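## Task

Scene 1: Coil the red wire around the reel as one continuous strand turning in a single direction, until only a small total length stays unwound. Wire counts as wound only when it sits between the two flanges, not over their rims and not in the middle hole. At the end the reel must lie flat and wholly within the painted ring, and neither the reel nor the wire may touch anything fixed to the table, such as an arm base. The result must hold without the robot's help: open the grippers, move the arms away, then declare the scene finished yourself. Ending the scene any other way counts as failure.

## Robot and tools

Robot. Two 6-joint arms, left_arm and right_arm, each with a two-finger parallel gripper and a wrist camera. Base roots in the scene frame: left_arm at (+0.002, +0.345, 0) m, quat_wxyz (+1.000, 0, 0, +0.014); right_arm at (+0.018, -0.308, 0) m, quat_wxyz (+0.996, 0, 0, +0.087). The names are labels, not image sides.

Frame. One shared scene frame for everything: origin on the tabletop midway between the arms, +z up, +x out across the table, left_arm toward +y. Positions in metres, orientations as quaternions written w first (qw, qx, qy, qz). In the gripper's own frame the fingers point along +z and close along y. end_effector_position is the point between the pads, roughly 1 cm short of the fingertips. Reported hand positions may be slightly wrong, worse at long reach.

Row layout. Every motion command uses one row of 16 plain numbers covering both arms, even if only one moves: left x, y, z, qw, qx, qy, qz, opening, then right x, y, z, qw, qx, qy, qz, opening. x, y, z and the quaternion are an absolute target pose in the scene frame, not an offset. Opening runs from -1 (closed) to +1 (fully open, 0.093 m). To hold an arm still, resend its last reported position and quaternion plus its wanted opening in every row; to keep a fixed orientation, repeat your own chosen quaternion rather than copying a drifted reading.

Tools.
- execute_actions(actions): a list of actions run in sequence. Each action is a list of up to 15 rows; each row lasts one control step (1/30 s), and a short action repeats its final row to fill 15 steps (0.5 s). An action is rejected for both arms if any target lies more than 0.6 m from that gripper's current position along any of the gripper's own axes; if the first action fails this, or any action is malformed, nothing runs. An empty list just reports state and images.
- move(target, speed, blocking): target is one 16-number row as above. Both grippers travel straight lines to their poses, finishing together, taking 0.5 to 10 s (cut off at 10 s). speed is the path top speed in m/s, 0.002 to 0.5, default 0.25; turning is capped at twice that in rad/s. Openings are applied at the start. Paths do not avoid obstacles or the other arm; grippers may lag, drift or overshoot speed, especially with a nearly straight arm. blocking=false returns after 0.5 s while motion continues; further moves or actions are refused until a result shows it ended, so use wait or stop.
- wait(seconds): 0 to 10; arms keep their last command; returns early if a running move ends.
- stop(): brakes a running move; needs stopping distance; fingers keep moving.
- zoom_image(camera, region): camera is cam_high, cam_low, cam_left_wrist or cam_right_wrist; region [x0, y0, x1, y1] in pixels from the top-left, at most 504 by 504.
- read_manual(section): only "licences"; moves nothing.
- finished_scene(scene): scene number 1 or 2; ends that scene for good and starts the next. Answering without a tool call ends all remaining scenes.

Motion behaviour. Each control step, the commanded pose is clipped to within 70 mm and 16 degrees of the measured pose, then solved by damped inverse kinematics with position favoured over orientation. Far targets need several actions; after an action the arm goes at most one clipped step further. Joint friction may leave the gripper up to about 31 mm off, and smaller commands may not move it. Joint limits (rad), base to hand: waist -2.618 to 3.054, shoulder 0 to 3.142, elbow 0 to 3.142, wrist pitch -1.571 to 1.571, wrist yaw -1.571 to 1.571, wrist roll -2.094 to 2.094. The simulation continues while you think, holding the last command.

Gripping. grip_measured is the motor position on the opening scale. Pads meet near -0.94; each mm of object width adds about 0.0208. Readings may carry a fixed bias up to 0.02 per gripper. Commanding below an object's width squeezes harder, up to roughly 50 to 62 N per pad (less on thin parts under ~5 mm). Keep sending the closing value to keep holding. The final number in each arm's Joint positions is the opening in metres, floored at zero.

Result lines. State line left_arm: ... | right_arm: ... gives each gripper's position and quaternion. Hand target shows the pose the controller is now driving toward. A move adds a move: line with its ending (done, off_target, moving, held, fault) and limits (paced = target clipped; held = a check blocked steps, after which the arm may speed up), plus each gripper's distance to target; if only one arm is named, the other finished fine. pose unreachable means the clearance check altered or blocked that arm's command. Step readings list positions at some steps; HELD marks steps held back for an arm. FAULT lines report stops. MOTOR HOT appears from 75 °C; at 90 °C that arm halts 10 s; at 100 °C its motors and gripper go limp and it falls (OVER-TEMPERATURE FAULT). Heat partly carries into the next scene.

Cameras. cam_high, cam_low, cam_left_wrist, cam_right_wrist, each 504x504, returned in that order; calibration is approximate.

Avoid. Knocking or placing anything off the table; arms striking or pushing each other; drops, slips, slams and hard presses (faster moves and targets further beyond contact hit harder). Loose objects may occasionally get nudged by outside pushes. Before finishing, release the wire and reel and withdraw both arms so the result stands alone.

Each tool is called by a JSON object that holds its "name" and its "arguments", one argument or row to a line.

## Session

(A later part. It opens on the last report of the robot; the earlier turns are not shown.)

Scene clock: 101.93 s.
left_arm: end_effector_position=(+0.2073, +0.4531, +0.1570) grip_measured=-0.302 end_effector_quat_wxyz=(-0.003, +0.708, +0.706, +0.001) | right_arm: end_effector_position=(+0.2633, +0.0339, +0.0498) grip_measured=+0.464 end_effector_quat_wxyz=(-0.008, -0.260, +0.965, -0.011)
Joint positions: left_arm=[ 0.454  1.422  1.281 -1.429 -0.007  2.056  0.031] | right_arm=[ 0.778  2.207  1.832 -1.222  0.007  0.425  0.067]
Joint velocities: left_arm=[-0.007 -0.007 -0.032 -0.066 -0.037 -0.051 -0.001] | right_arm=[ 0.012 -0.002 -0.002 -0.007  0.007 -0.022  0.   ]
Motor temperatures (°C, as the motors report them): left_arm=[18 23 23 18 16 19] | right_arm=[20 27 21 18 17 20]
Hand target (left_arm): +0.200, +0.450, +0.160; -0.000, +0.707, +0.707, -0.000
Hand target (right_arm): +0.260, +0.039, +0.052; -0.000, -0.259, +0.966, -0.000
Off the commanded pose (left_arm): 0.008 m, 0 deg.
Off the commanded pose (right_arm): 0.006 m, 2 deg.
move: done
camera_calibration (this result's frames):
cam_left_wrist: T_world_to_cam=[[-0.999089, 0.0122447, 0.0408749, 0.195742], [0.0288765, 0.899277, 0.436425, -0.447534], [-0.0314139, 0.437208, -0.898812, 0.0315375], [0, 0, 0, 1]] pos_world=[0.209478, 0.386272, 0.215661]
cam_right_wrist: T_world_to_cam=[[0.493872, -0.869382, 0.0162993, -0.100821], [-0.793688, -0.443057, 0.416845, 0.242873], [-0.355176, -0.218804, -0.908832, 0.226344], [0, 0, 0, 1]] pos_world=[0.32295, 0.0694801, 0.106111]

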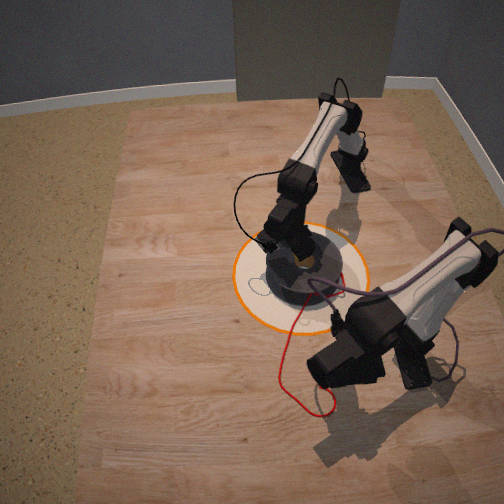

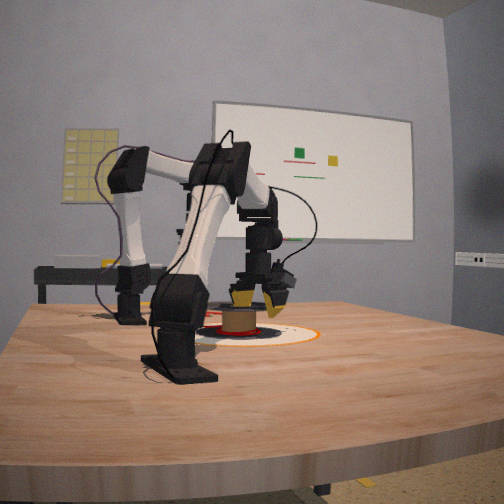

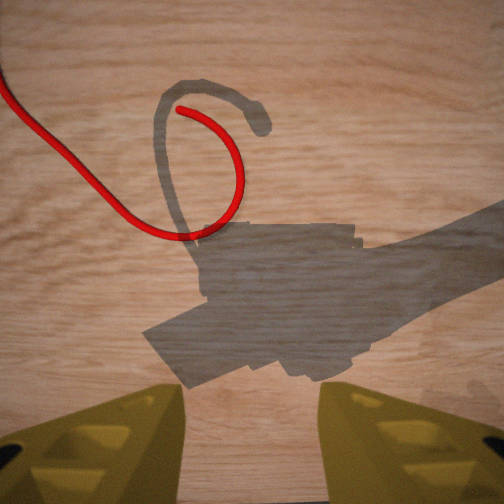

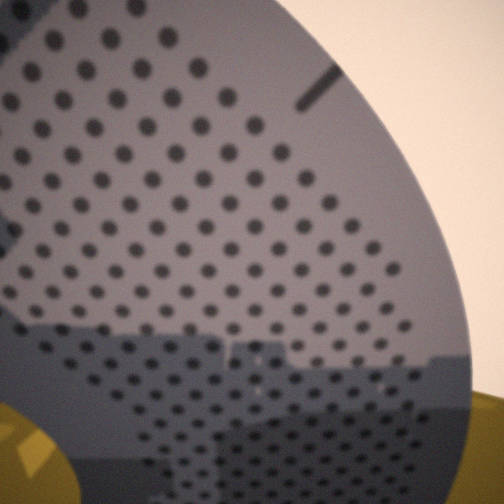

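{"name": "move", "arguments": {
  "target": [0.06,0.54,0.18,0,0.5,-0.866,0,0,0.26,0.039,0.051,0,-0.259,0.966,0,0.45],
  "speed": 0.4
}}

{"name": "zoom_image", "arguments": {
  "camera": "cam_high",
  "region": [230, 200, 400, 370]
}}

Scene clock: 111.13 s.
left_arm: end_effector_position=(+0.0642, +0.5420, +0.1756) grip_measured=-0.002 end_effector_quat_wxyz=(+0.001, -0.494, +0.870, +0.004) | right_arm: end_effector_position=(+0.2633, +0.0338, +0.0498) grip_measured=+0.464 end_effector_quat_wxyz=(-0.008, -0.259, +0.966, -0.011)
Joint positions: left_arm=[ 1.236  1.332  1.283 -1.515 -0.004  0.231  0.045] | right_arm=[ 0.778  2.206  1.832 -1.222  0.007  0.427  0.067]
Joint velocities: left_arm=[ 0.007  0.002  0.007 -0.022 -0.007 -0.081  0.   ] | right_arm=[-0.007  0.002 -0.017 -0.007 -0.051 -0.022 -0.   ]
Motor temperatures (°C, as the motors report them): left_arm=[18 23 23 18 16 19] | right_arm=[20 30 21 18 17 20]
Hand target (left_arm): +0.064, +0.542, +0.180; +0.004, -0.500, +0.866, +0.001
Hand target (right_arm): +0.260, +0.039, +0.051; -0.000, -0.259, +0.966, -0.000
Off the commanded pose (left_arm): 0.006 m, 1 deg.
Off the commanded pose (right_arm): 0.006 m, 2 deg.
move: done
camera_calibration (this result's frames):
cam_left_wrist: T_world_to_cam=[[0.853316, -0.520425, 0.0317916, 0.222284], [-0.482653, -0.765377, 0.425727, 0.405431], [-0.197226, -0.378624, -0.904293, 0.458688], [0, 0, 0, 1]] pos_world=[0.0964694, 0.59966, 0.235118]
cam_right_wrist: T_world_to_cam=[[0.492212, -0.870322, 0.0163376, -0.100389], [-0.794551, -0.441536, 0.416814, 0.242959], [-0.355549, -0.218142, -0.908845, 0.226444], [0, 0, 0, 1]] pos_world=[0.322968, 0.0693014, 0.106173]

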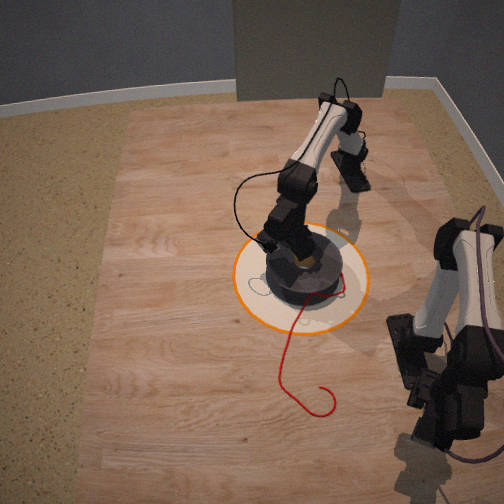

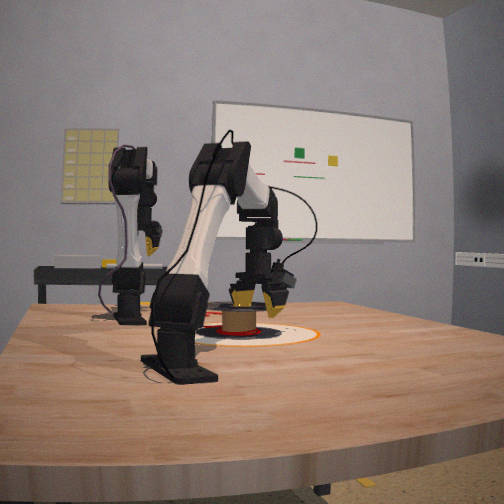

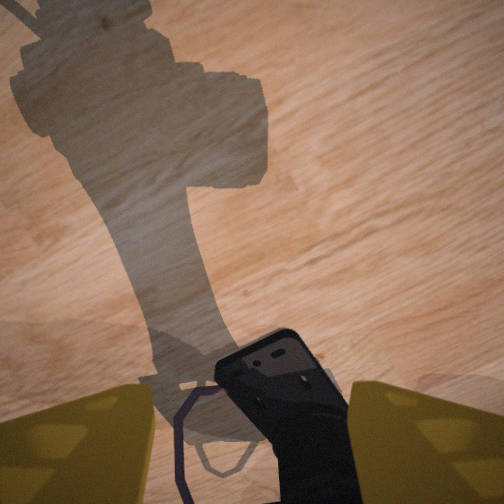

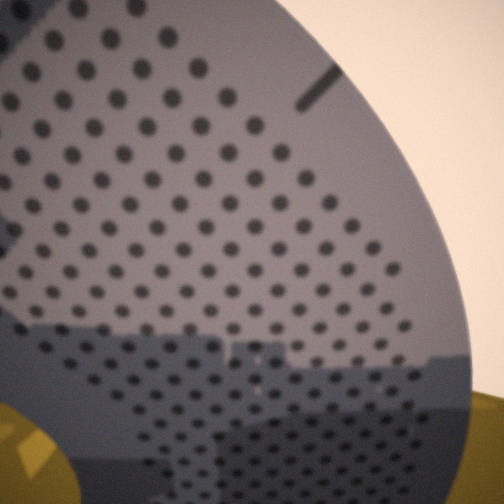

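Region (230, 200, 400, 370) of cam_high's 504x504 image, scaled by 2.965, with more detail than that image has.

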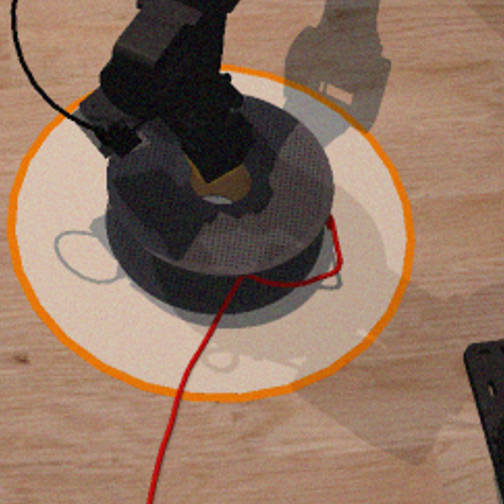

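{"name": "move", "arguments": {
  "target": [0.064,0.542,0.18,0,0.5,-0.866,0,-0.9,0.32,-0.021,0.051,0,-0.259,0.966,0,0.45],
  "speed": 0.1
}}

{"name": "zoom_image", "arguments": {
  "camera": "cam_high",
  "region": [200, 180, 400, 380]
}}

Scene clock: 119.67 s.
left_arm: end_effector_position=(+0.0637, +0.5405, +0.1756) grip_measured=-0.898 end_effector_quat_wxyz=(-0.001, -0.496, +0.868, +0.002) | right_arm: end_effector_position=(+0.3187, -0.0205, +0.0498) grip_measured=+0.464 end_effector_quat_wxyz=(-0.007, -0.256, +0.967, -0.008)
Joint positions: left_arm=[ 1.236  1.332  1.283 -1.521 -0.004  0.226  0.002] | right_arm=[ 0.593  2.18   1.789 -1.199  0.007  0.248  0.067]
Joint velocities: left_arm=[-0.012 -0.012  0.022 -0.022  0.007 -0.007  0.   ] | right_arm=[ 0.002 -0.012 -0.012  0.051 -0.022  0.051  0.   ]
Motor temperatures (°C, as the motors report them): left_arm=[18 22 24 18 16 19] | right_arm=[20 32 21 18 17 20]
Hand target (left_arm): +0.064, +0.542, +0.180; +0.000, -0.500, +0.866, +0.000
Hand target (right_arm): +0.319, -0.020, +0.051; -0.002, -0.259, +0.966, +0.003
Off the commanded pose (left_arm): 0.005 m, 1 deg.
Off the commanded pose (right_arm): 0.002 m, 1 deg.
move: done
camera_calibration (this result's frames):
cam_left_wrist: T_world_to_cam=[[0.856141, -0.515671, 0.0332414, 0.218928], [-0.477786, -0.765456, 0.431043, 0.402937], [-0.196832, -0.384916, -0.901719, 0.460984], [0, 0, 0, 1]] pos_world=[0.0958201, 0.598766, 0.234717]
cam_right_wrist: T_world_to_cam=[[0.486843, -0.873426, 0.0105415, -0.173062], [-0.797171, -0.439341, 0.414122, 0.264057], [-0.357074, -0.210016, -0.91016, 0.234945], [0, 0, 0, 1]] pos_world=[0.378645, 0.0141969, 0.10631]

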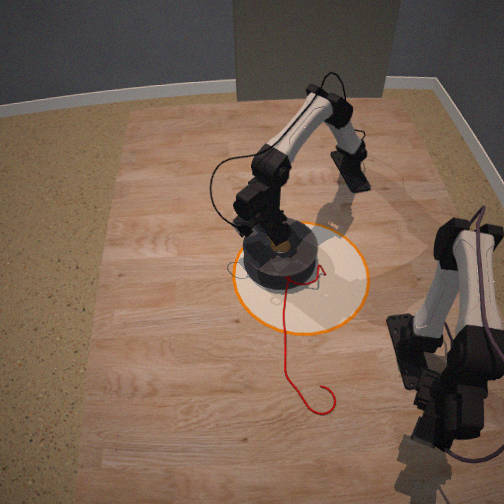

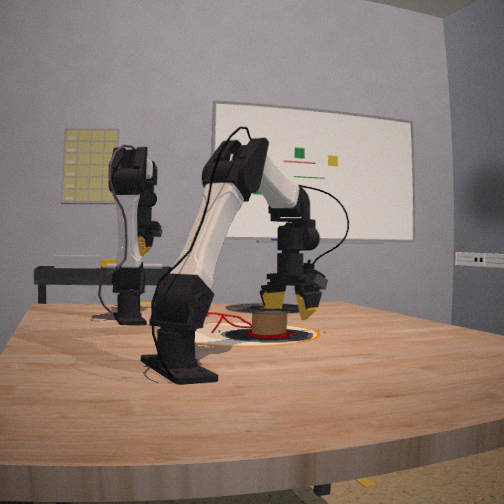

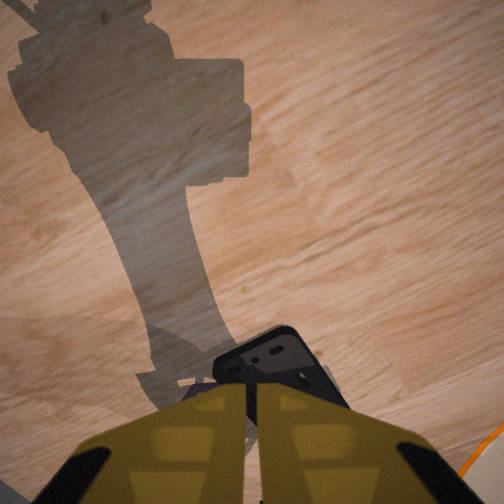

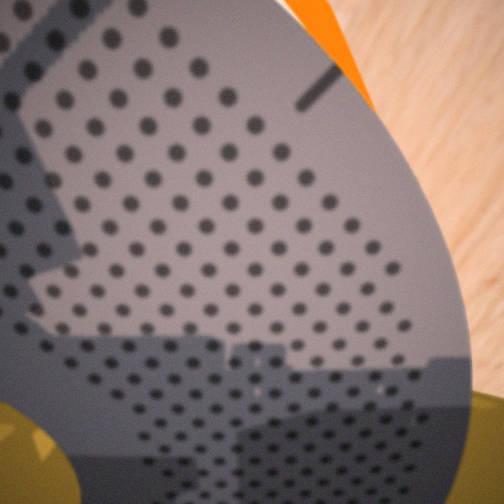

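Region (200, 180, 400, 380) of cam_high's 504x504 image, scaled by 2.520, with more detail than that image has.

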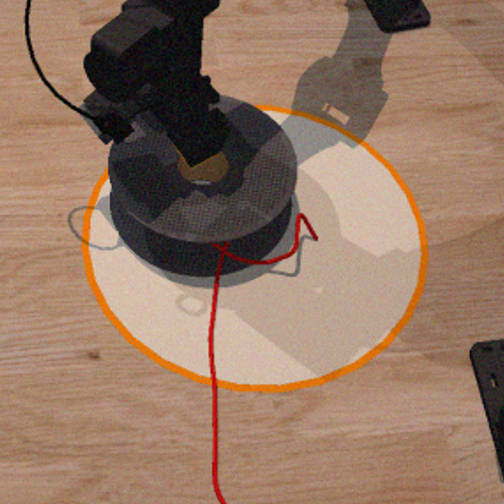

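{"name": "move", "arguments": {
  "target": [0.2,0.42,0.14,0,0,1,0,-0.4,0.319,-0.021,0.051,0,-0.259,0.966,0,0.45],
  "speed": 0.4
}}

{"name": "move", "arguments": {
  "target": [0.295,0.27,0.07,0,0.707,0.707,0,-0.4,0.319,-0.021,0.051,0,-0.259,0.966,0,0.45],
  "speed": 0.3
}}

Scene clock: 123.73 s.
left_arm: end_effector_position=(+0.1908, +0.4192, +0.1451) grip_measured=-0.402 end_effector_quat_wxyz=(-0.001, -0.007, +1.000, +0.000) | right_arm: end_effector_position=(+0.3188, -0.0205, +0.0498) grip_measured=+0.464 end_effector_quat_wxyz=(-0.007, -0.258, +0.966, -0.008)
Joint positions: left_arm=[ 0.348  1.309  1.144 -1.408 -0.002  0.361  0.026] | right_arm=[ 0.593  2.18   1.789 -1.199  0.007  0.244  0.067]
Joint velocities: left_arm=[ 0.002 -0.002 -0.027 -0.037  0.007  0.022 -0.001] | right_arm=[-0.002 -0.007 -0.022 -0.007 -0.066 -0.007 -0.   ]
Motor temperatures (°C, as the motors report them): left_arm=[18 22 24 18 16 19] | right_arm=[20 33 21 18 17 20]
Hand target (left_arm): +0.195, +0.419, +0.140; -0.004, -0.000, +1.000, -0.003
Hand target (right_arm): +0.319, -0.021, +0.051; -0.000, -0.259, +0.966, -0.000
Off the commanded pose (left_arm): 0.011 m, 1 deg.
Off the commanded pose (right_arm): 0.001 m, 1 deg.
move: off_target (left_arm)
camera_calibration (this result's frames):
cam_left_wrist: T_world_to_cam=[[0.00526259, -0.999318, 0.036547, 0.413226], [-0.90117, 0.0111017, 0.433323, 0.138834], [-0.433434, -0.0352155, -0.900497, 0.310114], [0, 0, 0, 1]] pos_world=[0.257352, 0.422323, 0.203995]
cam_right_wrist: T_world_to_cam=[[0.489836, -0.871753, 0.0103868, -0.17395], [-0.795746, -0.442197, 0.413823, 0.263641], [-0.356159, -0.210971, -0.910298, 0.234676], [0, 0, 0, 1]] pos_world=[0.37858, 0.0144496, 0.106331]

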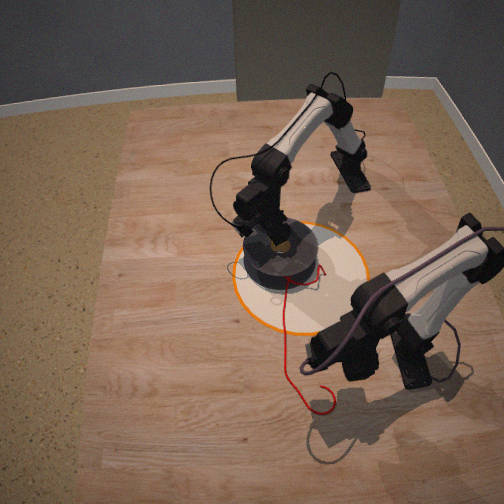

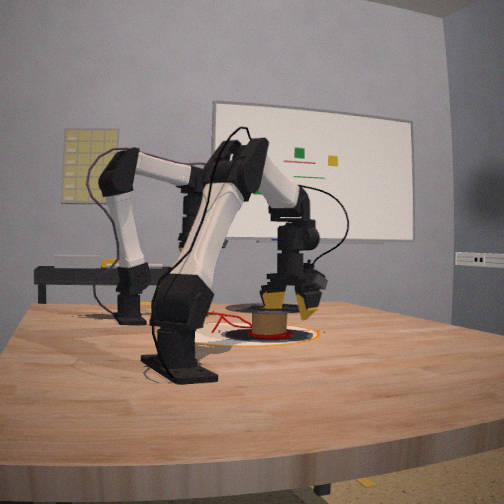

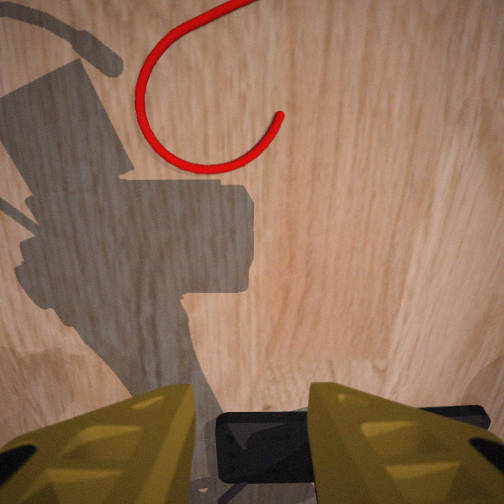

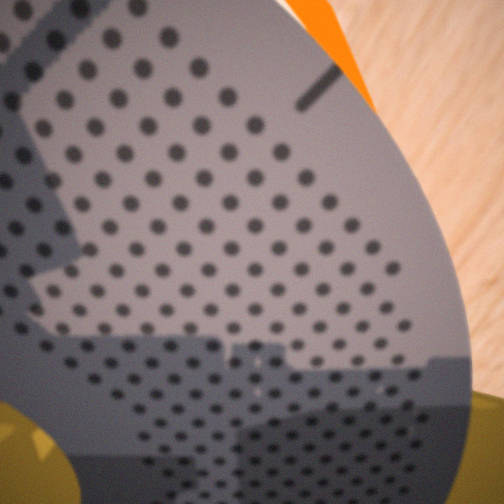

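Scene clock: 126.93 s.
left_arm: end_effector_position=(+0.2828, +0.2746, +0.0718) grip_measured=-0.402 end_effector_quat_wxyz=(-0.011, +0.702, +0.712, -0.005) | right_arm: end_effector_position=(+0.3188, -0.0205, +0.0498) grip_measured=+0.464 end_effector_quat_wxyz=(-0.007, -0.258, +0.966, -0.008)
Joint positions: left_arm=[-0.273  1.686  1.199 -1.108 -0.002  1.311  0.026] | right_arm=[ 0.593  2.18   1.789 -1.199  0.007  0.244  0.067]
Joint velocities: left_arm=[ 0.012 -0.012  0.012  0.051 -0.066 -0.007 -0.   ] | right_arm=[-0.002  0.012 -0.007 -0.007 -0.022 -0.022 -0.001]
Motor temperatures (°C, as the motors report them): left_arm=[18 22 24 18 16 19] | right_arm=[20 34 21 18 17 20]
Hand target (left_arm): +0.291, +0.270, +0.071; -0.002, +0.707, +0.707, -0.002
Hand target (right_arm): +0.319, -0.021, +0.051; -0.000, -0.259, +0.966, -0.000
Off the commanded pose (left_arm): 0.013 m, 2 deg.
Off the commanded pose (right_arm): 0.001 m, 1 deg.
move: off_target (left_arm)
camera_calibration (this result's frames):
cam_left_wrist: T_world_to_cam=[[-0.998193, -0.00500542, 0.0598861, 0.279904], [0.0217214, 0.899099, 0.437205, -0.250008], [-0.0560319, 0.437716, -0.897366, 0.0421024], [0, 0, 0, 1]] pos_world=[0.287188, 0.207754, 0.130324]
cam_right_wrist: T_world_to_cam=[[0.489836, -0.871753, 0.0103868, -0.17395], [-0.795746, -0.442197, 0.413823, 0.263641], [-0.356159, -0.210971, -0.910298, 0.234676], [0, 0, 0, 1]] pos_world=[0.37858, 0.0144496, 0.106331]

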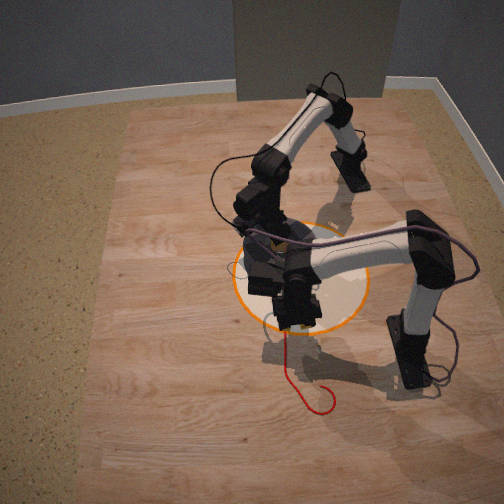

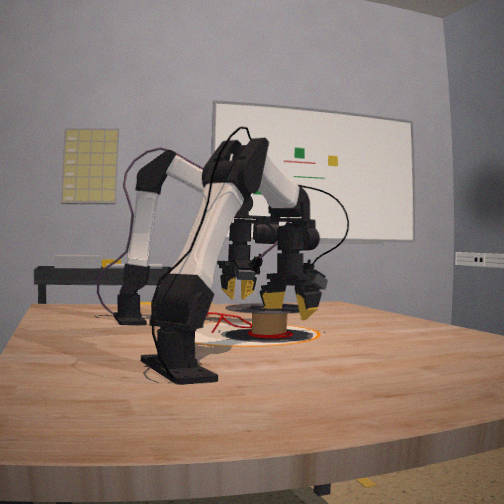

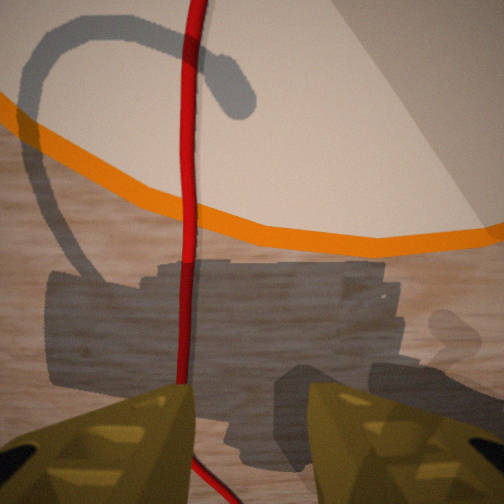

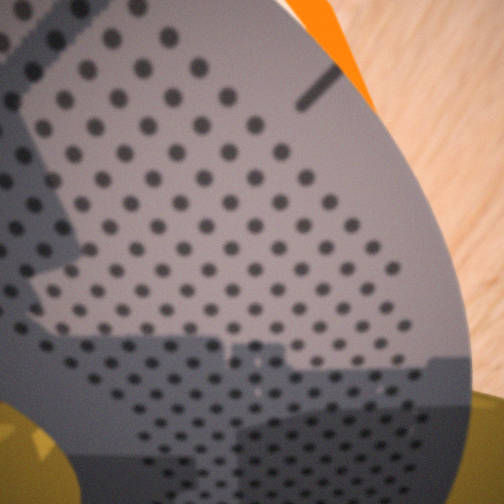

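{"name": "execute_actions", "arguments": {
  "actions": []
}}

Scene clock: 129.07 s.
left_arm: end_effector_position=(+0.2828, +0.2746, +0.0718) grip_measured=-0.402 end_effector_quat_wxyz=(-0.011, +0.703, +0.711, -0.005) | right_arm: end_effector_position=(+0.3188, -0.0205, +0.0498) grip_measured=+0.464 end_effector_quat_wxyz=(-0.007, -0.258, +0.966, -0.008)
Joint positions: left_arm=[-0.273  1.686  1.199 -1.108 -0.002  1.314  0.026] | right_arm=[ 0.593  2.18   1.789 -1.199  0.007  0.244  0.067]
Joint velocities: left_arm=[ 0.032  0.012  0.007  0.007 -0.007  0.022 -0.001] | right_arm=[-0.007 -0.012 -0.002 -0.007  0.037 -0.022 -0.001]
Motor temperatures (°C, as the motors report them): left_arm=[18 22 24 18 16 19] | right_arm=[20 34 21 18 17 20]
Hand target (left_arm): +0.291, +0.270, +0.071; -0.003, +0.707, +0.707, -0.002
Hand target (right_arm): +0.319, -0.021, +0.051; -0.000, -0.259, +0.966, -0.000
Off the commanded pose (left_arm): 0.013 m, 1 deg.
Off the commanded pose (right_arm): 0.001 m, 1 deg.
camera_calibration (this result's frames):
cam_left_wrist: T_world_to_cam=[[-0.998201, -0.00233706, 0.0599064, 0.279172], [0.0241304, 0.899064, 0.437151, -0.250675], [-0.0548814, 0.43781, -0.897391, 0.041753], [0, 0, 0, 1]] pos_world=[0.287011, 0.207746, 0.130327]
cam_right_wrist: T_world_to_cam=[[0.489836, -0.871753, 0.0103868, -0.17395], [-0.795746, -0.442197, 0.413823, 0.263641], [-0.356159, -0.210971, -0.910298, 0.234676], [0, 0, 0, 1]] pos_world=[0.37858, 0.0144496, 0.106331]

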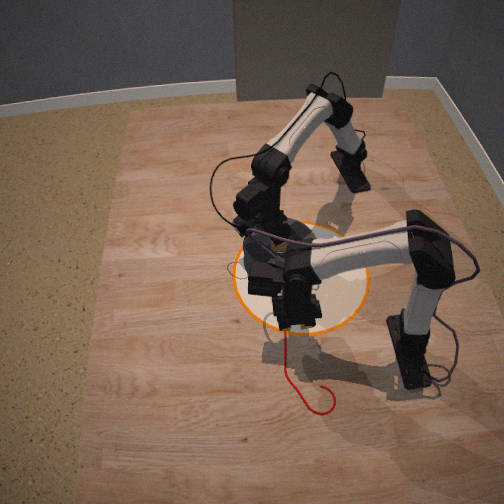

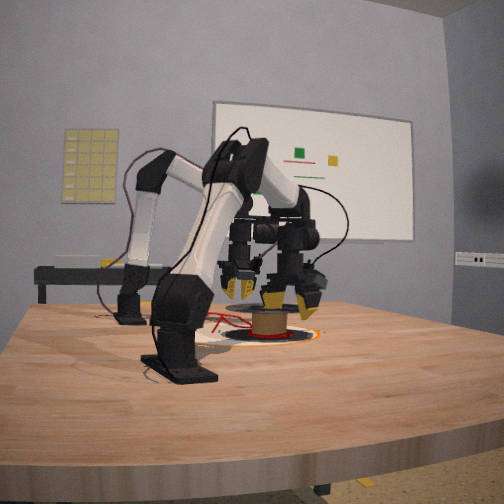

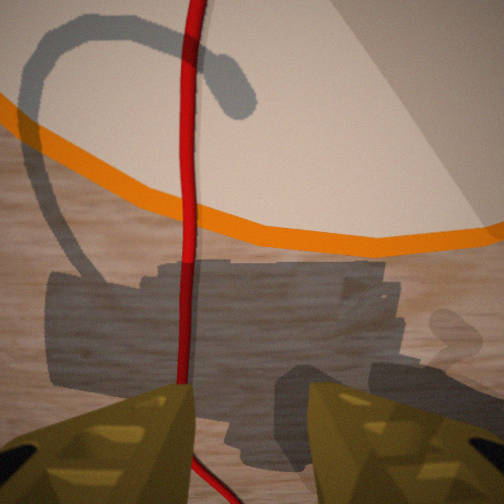

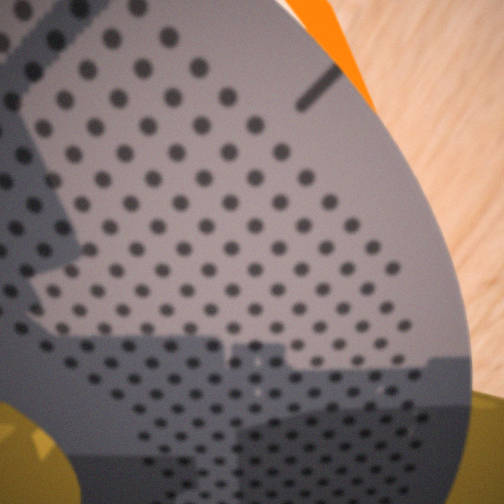

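{"name": "move", "arguments": {
  "target": [0.305,0.275,0.06,0,0.707,0.707,0,0.0, 0.319,-0.021,0.051,0,-0.259,0.966,0,0.45],
  "speed": 0.1
}}

{"name": "move", "arguments": {
  "target": [0.305,0.275,0.008,0,0.707,0.707,0,0.0, 0.319,-0.021,0.051,0,-0.259,0.966,0,0.45],
  "speed": 0.08
}}

Scene clock: 130.67 s.
left_arm: end_effector_position=(+0.2956, +0.2747, +0.0609) grip_measured=-0.002 end_effector_quat_wxyz=(-0.008, +0.708, +0.706, -0.004) | right_arm: end_effector_position=(+0.3188, -0.0205, +0.0498) grip_measured=+0.464 end_effector_quat_wxyz=(-0.007, -0.258, +0.966, -0.008)
Joint positions: left_arm=[-0.262  1.737  1.214 -1.065 -0.002  1.338  0.045] | right_arm=[ 0.593  2.18   1.789 -1.199  0.007  0.244  0.067]
Joint velocities: left_arm=[-0.022 -0.002 -0.012  0.037  0.022 -0.007  0.   ] | right_arm=[ 0.002  0.002 -0.017 -0.007 -0.051 -0.051 -0.   ]
Motor temperatures (°C, as the motors report them): left_arm=[18 22 24 18 16 19] | right_arm=[20 35 21 18 17 20]
Hand target (left_arm): +0.305, +0.275, +0.060; +0.000, +0.707, +0.707, +0.000
Hand target (right_arm): +0.319, -0.021, +0.051; -0.000, -0.259, +0.966, -0.000
Off the commanded pose (left_arm): 0.009 m, 1 deg.
Off the commanded pose (right_arm): 0.001 m, 1 deg.
move: done
camera_calibration (this result's frames):
cam_left_wrist: T_world_to_cam=[[-0.998431, 0.0110875, 0.054884, 0.28929], [0.03394, 0.899441, 0.435722, -0.249211], [-0.0445338, 0.436902, -0.898406, 0.0298298], [0, 0, 0, 1]] pos_world=[0.298622, 0.20791, 0.119509]
cam_right_wrist: T_world_to_cam=[[0.489836, -0.871753, 0.0103868, -0.17395], [-0.795746, -0.442197, 0.413823, 0.263641], [-0.356159, -0.210971, -0.910298, 0.234676], [0, 0, 0, 1]] pos_world=[0.37858, 0.0144496, 0.106331]

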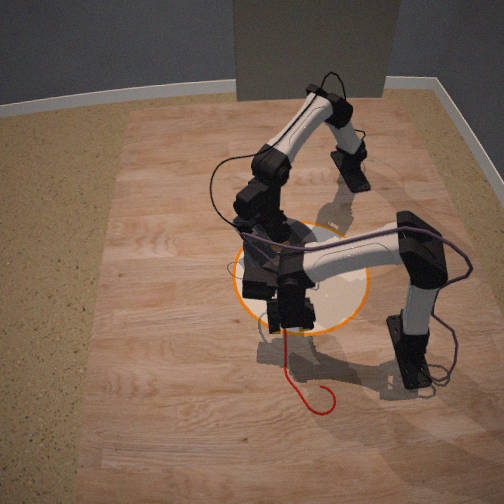

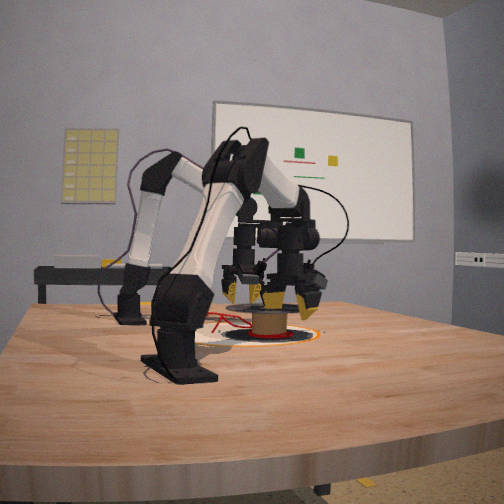

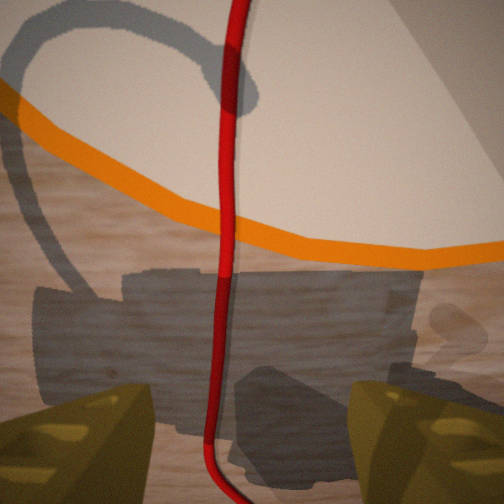

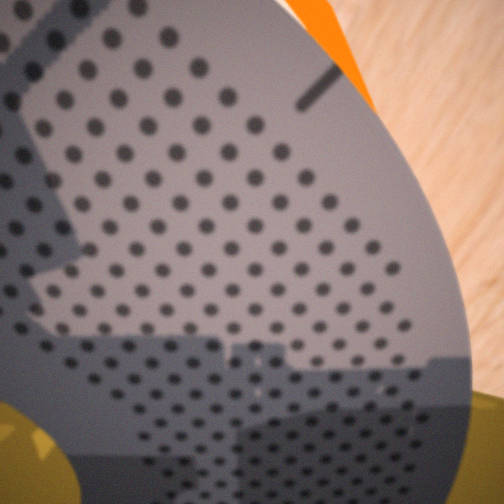

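Scene clock: 131.87 s.
left_arm: end_effector_position=(+0.3058, +0.2722, +0.0161) grip_measured=-0.002 end_effector_quat_wxyz=(+0.004, +0.708, +0.706, +0.003) | right_arm: end_effector_position=(+0.3188, -0.0205, +0.0498) grip_measured=+0.464 end_effector_quat_wxyz=(-0.007, -0.258, +0.966, -0.008)
Joint positions: left_arm=[-0.262  1.813  1.115 -0.863 -0.002  1.339  0.045] | right_arm=[ 0.593  2.18   1.789 -1.199  0.007  0.244  0.067]
Joint velocities: left_arm=[ 0.002 -0.022  0.002 -0.037 -0.007  0.022 -0.   ] | right_arm=[ 0.002  0.012 -0.012  0.081 -0.007 -0.051 -0.   ]
Motor temperatures (°C, as the motors report them): left_arm=[18 22 24 18 16 19] | right_arm=[20 35 21 18 17 20]
Hand target (left_arm): +0.305, +0.275, +0.008; -0.000, +0.707, +0.707, -0.000
Hand target (right_arm): +0.319, -0.021, +0.051; -0.000, -0.259, +0.966, -0.000
Off the commanded pose (left_arm): 0.009 m, 1 deg.
Off the commanded pose (right_arm): 0.001 m, 1 deg.
move: done
camera_calibration (this result's frames):
cam_left_wrist: T_world_to_cam=[[-0.999557, 0.0125039, 0.0270105, 0.30244], [0.0229206, 0.902296, 0.430507, -0.225182], [-0.0189885, 0.430936, -0.902183, -0.0149442], [0, 0, 0, 1]] pos_world=[0.307183, 0.205839, 0.0752912]
cam_right_wrist: T_world_to_cam=[[0.489836, -0.871753, 0.0103868, -0.17395], [-0.795746, -0.442197, 0.413823, 0.263641], [-0.356159, -0.210971, -0.910298, 0.234676], [0, 0, 0, 1]] pos_world=[0.37858, 0.0144496, 0.106331]

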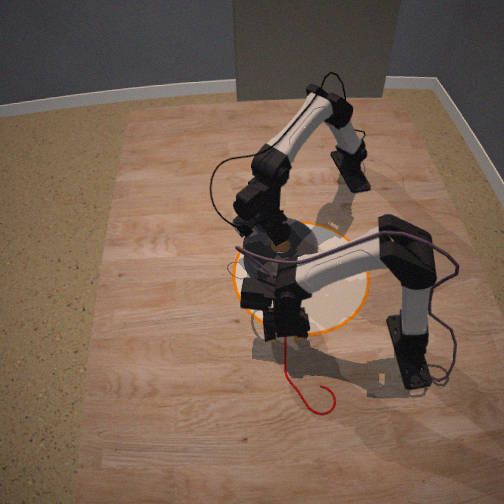

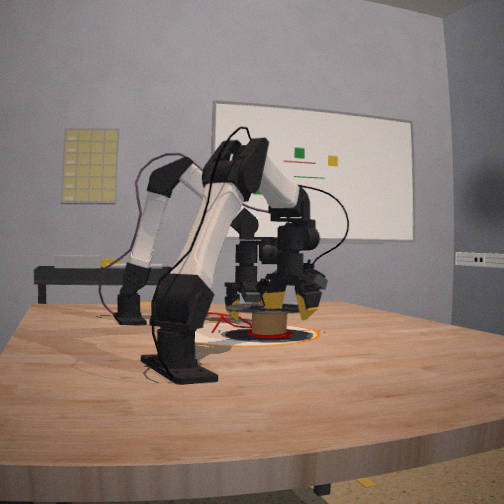

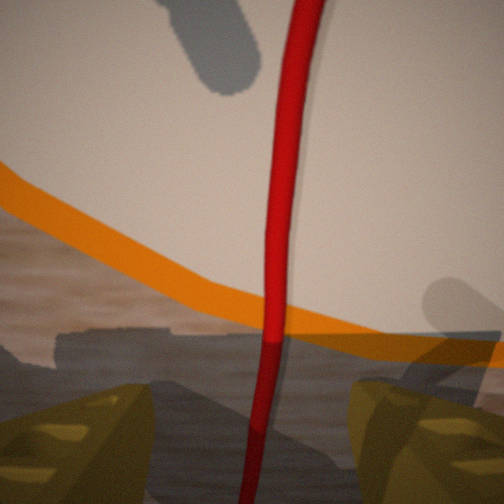

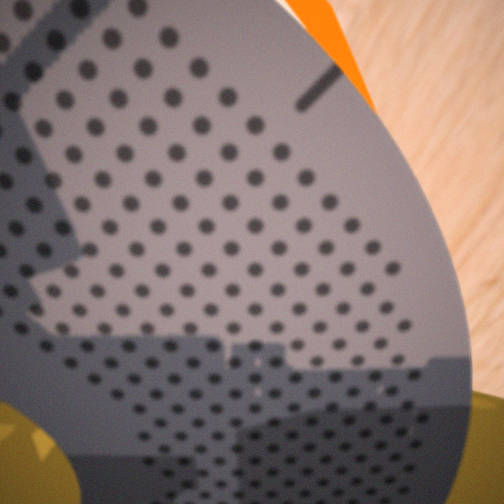

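{"name": "move", "arguments": {
  "target": [0.305,0.272,0.002,0,0.707,0.707,0,0.0, 0.319,-0.021,0.051,0,-0.259,0.966,0,0.45],
  "speed": 0.03
}}

{"name": "move", "arguments": {
  "target": [0.305,0.272,0.002,0,0.707,0.707,0,-0.97, 0.319,-0.021,0.051,0,-0.259,0.966,0,0.45],
  "speed": 0.03
}}

Scene clock: 133.10 s.
left_arm: end_effector_position=(+0.3082, +0.2717, +0.0143) grip_measured=-0.002 end_effector_quat_wxyz=(+0.010, +0.708, +0.706, +0.007) | right_arm: end_effector_position=(+0.3188, -0.0205, +0.0498) grip_measured=+0.464 end_effector_quat_wxyz=(-0.007, -0.258, +0.966, -0.008)
Joint positions: left_arm=[-0.262  1.813  1.107 -0.841 -0.002  1.339  0.045] | right_arm=[ 0.593  2.18   1.789 -1.199  0.007  0.244  0.067]
Joint velocities: left_arm=[-0.012 -0.002 -0.002 -0.022  0.022 -0.051  0.001] | right_arm=[-0.002 -0.002  0.007 -0.066  0.007  0.007 -0.   ]
Motor temperatures (°C, as the motors report them): left_arm=[18 22 24 18 16 19] | right_arm=[20 35 21 18 17 20]
Hand target (left_arm): +0.305, +0.272, +0.003; +0.000, +0.707, +0.707, +0.000
Hand target (right_arm): +0.319, -0.021, +0.051; -0.000, -0.259, +0.966, -0.000
Off the commanded pose (left_arm): 0.013 m, 1 deg.
Off the commanded pose (right_arm): 0.001 m, 1 deg.
move: off_target (left_arm)
camera_calibration (this result's frames):
cam_left_wrist: T_world_to_cam=[[-0.999833, 0.0125701, 0.0132467, 0.305171], [0.0170296, 0.903707, 0.427813, -0.222455], [-0.00659352, 0.427968, -0.90377, -0.019298], [0, 0, 0, 1]] pos_world=[0.308781, 0.205457, 0.0736858]
cam_right_wrist: T_world_to_cam=[[0.489836, -0.871753, 0.0103868, -0.17395], [-0.795746, -0.442197, 0.413823, 0.263641], [-0.356159, -0.210971, -0.910298, 0.234676], [0, 0, 0, 1]] pos_world=[0.37858, 0.0144496, 0.106331]

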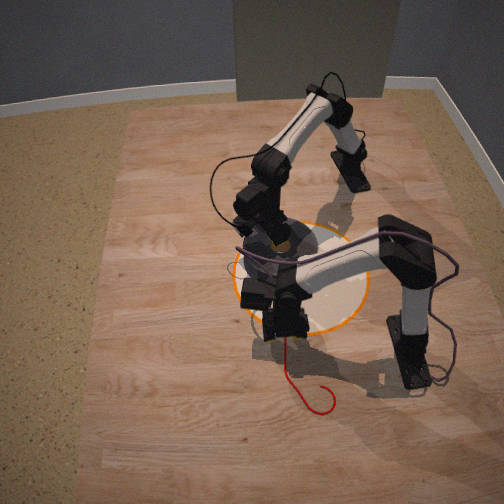

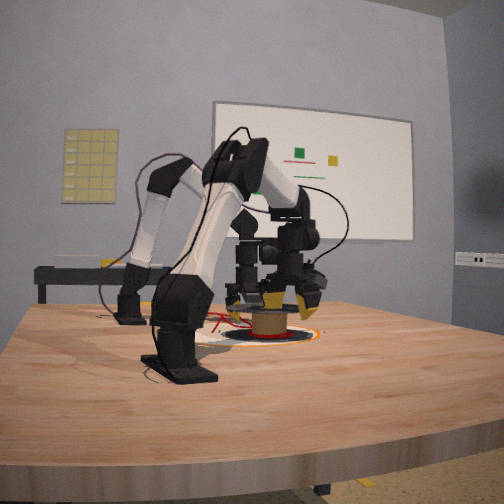

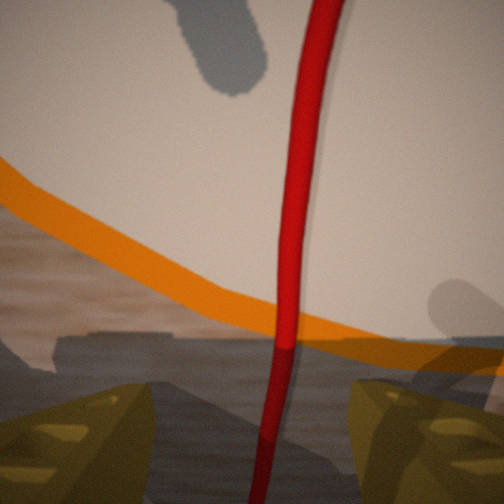

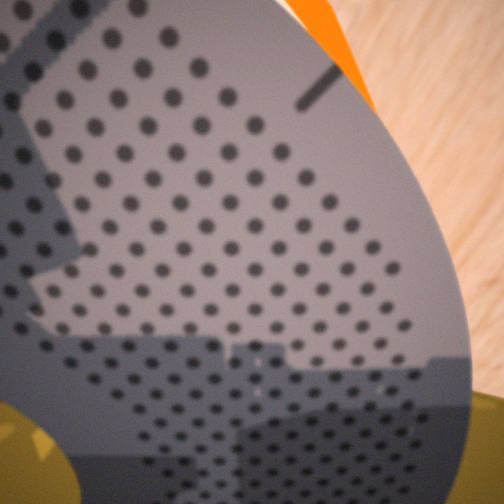

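Scene clock: 133.80 s.
left_arm: end_effector_position=(+0.3085, +0.2716, +0.0148) grip_measured=-0.966 end_effector_quat_wxyz=(+0.011, +0.708, +0.706, +0.008) | right_arm: end_effector_position=(+0.3188, -0.0205, +0.0498) grip_measured=+0.464 end_effector_quat_wxyz=(-0.007, -0.258, +0.966, -0.008)
Joint positions: left_arm=[-0.262  1.811  1.107 -0.841 -0.002  1.339  0.   ] | right_arm=[ 0.593  2.18   1.789 -1.199  0.007  0.244  0.067]
Joint velocities: left_arm=[-0.002  0.007 -0.007  0.007 -0.037  0.007  0.   ] | right_arm=[ 0.002 -0.012  0.002 -0.022 -0.022  0.022  0.   ]
Motor temperatures (°C, as the motors report them): left_arm=[18 22 24 18 16 19] | right_arm=[20 35 21 18 17 20]
Hand target (left_arm): +0.304, +0.272, +0.002; -0.000, +0.707, +0.707, -0.000
Hand target (right_arm): +0.319, -0.021, +0.051; -0.000, -0.259, +0.966, -0.000
Off the commanded pose (left_arm): 0.013 m, 2 deg.
Off the commanded pose (right_arm): 0.001 m, 1 deg.
move: off_target (left_arm)
camera_calibration (this result's frames):
cam_left_wrist: T_world_to_cam=[[-0.999856, 0.0125756, 0.0113865, 0.305476], [0.0162364, 0.903897, 0.427443, -0.222431], [-0.0049169, 0.427566, -0.903971, -0.0191866], [0, 0, 0, 1]] pos_world=[0.308949, 0.205417, 0.0742541]
cam_right_wrist: T_world_to_cam=[[0.489836, -0.871753, 0.0103868, -0.17395], [-0.795746, -0.442197, 0.413823, 0.263641], [-0.356159, -0.210971, -0.910298, 0.234676], [0, 0, 0, 1]] pos_world=[0.37858, 0.0144496, 0.106331]

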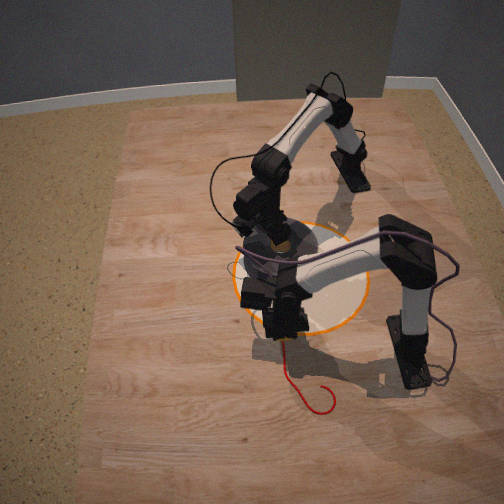

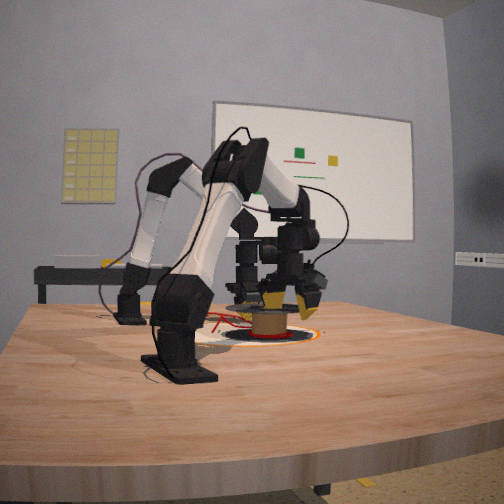

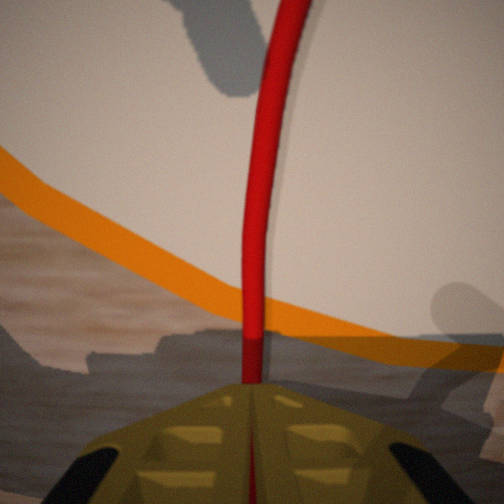

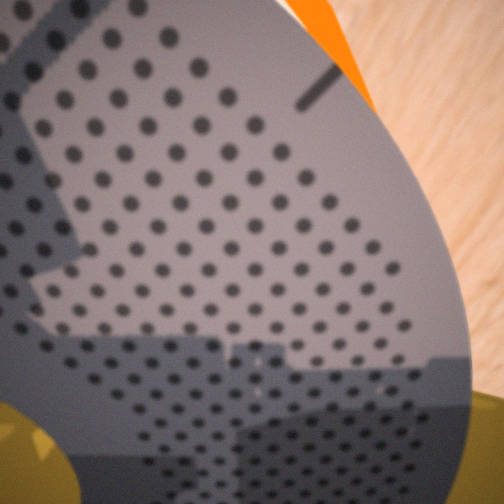

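{"name": "move", "arguments": {
  "target": [0.305,0.33,0.022,0,0.707,0.707,0,-0.97, 0.319,-0.021,0.051,0,-0.259,0.966,0,0.45],
  "speed": 0.06
}}

Scene clock: 135.53 s.
left_arm: end_effector_position=(+0.3104, +0.3231, +0.0158) grip_measured=-0.966 end_effector_quat_wxyz=(+0.008, +0.708, +0.707, -0.006) | right_arm: end_effector_position=(+0.3188, -0.0205, +0.0498) grip_measured=+0.464 end_effector_quat_wxyz=(-0.007, -0.258, +0.966, -0.008)
Joint positions: left_arm=[-0.087  1.808  1.107 -0.867  0.018  1.513  0.   ] | right_arm=[ 0.593  2.18   1.789 -1.199  0.007  0.244  0.067]
Joint velocities: left_arm=[-0.012  0.007 -0.012 -0.051  0.007  0.022  0.   ] | right_arm=[-0.002  0.007  0.017  0.022 -0.037  0.037  0.   ]
Motor temperatures (°C, as the motors report them): left_arm=[18 22 24 18 16 19] | right_arm=[20 35 21 18 17 20]
Hand target (left_arm): +0.306, +0.329, +0.022; +0.001, +0.707, +0.707, +0.000
Hand target (right_arm): +0.319, -0.021, +0.051; -0.000, -0.259, +0.966, -0.000
Off the commanded pose (left_arm): 0.011 m, 1 deg.
Off the commanded pose (right_arm): 0.001 m, 1 deg.
move: off_target (left_arm)
camera_calibration (this result's frames):
cam_left_wrist: T_world_to_cam=[[-0.999339, 0.0112914, 0.0345462, 0.306607], [0.024594, 0.909929, 0.414034, -0.273782], [-0.0267596, 0.41461, -0.909606, -0.0293132], [0, 0, 0, 1]] pos_world=[0.312353, 0.257814, 0.0760997]
cam_right_wrist: T_world_to_cam=[[0.489836, -0.871753, 0.0103868, -0.17395], [-0.795746, -0.442197, 0.413823, 0.263641], [-0.356159, -0.210971, -0.910298, 0.234676], [0, 0, 0, 1]] pos_world=[0.37858, 0.0144496, 0.106331]

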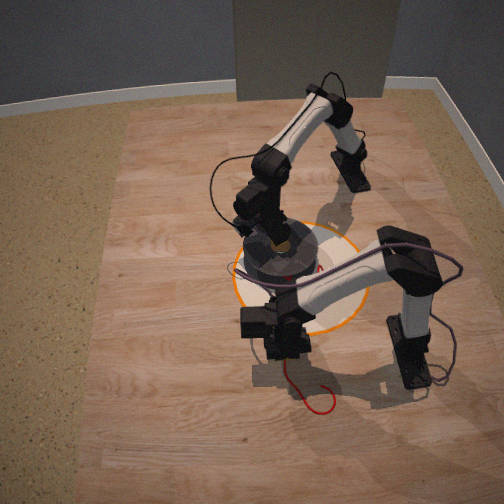

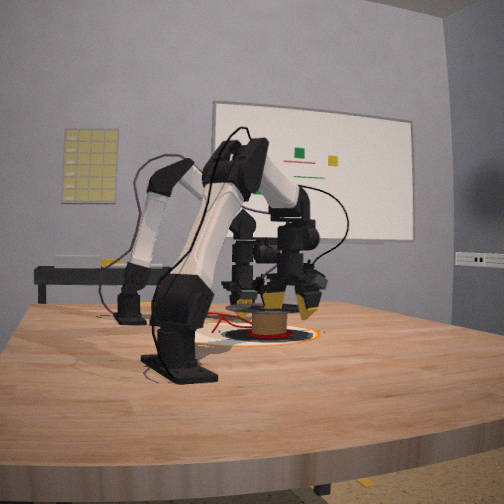

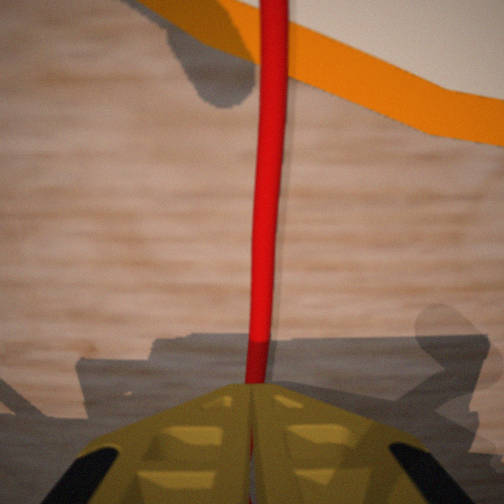

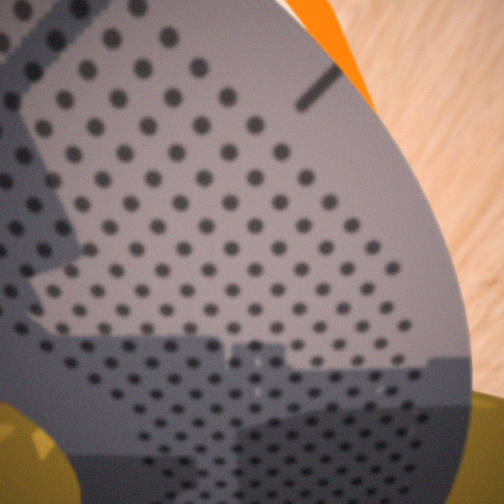

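{"name": "zoom_image", "arguments": {
  "camera": "cam_high",
  "region": [220,210,400,340]
}}

{"name": "zoom_image", "arguments": {
  "camera": "cam_low",
  "region": [190,280,340,360]
}}

Region (220, 210, 400, 340) of cam_high's 504x504 image, scaled by 2.800, with more detail than that image has.

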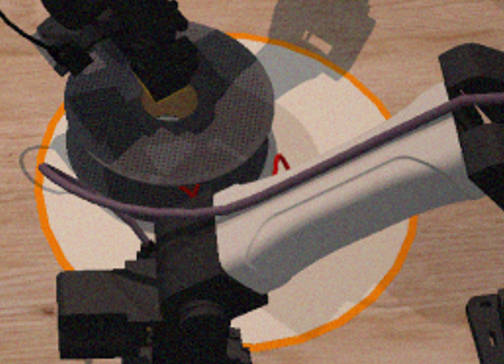

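Region (190, 280, 340, 360) of cam_low's 504x504 image, scaled by 3.360, with more detail than that image has; it fills the top 269 rows of this view, and the rest is white.

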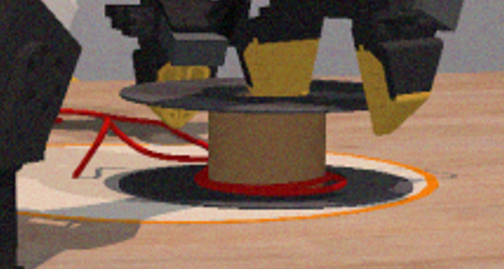

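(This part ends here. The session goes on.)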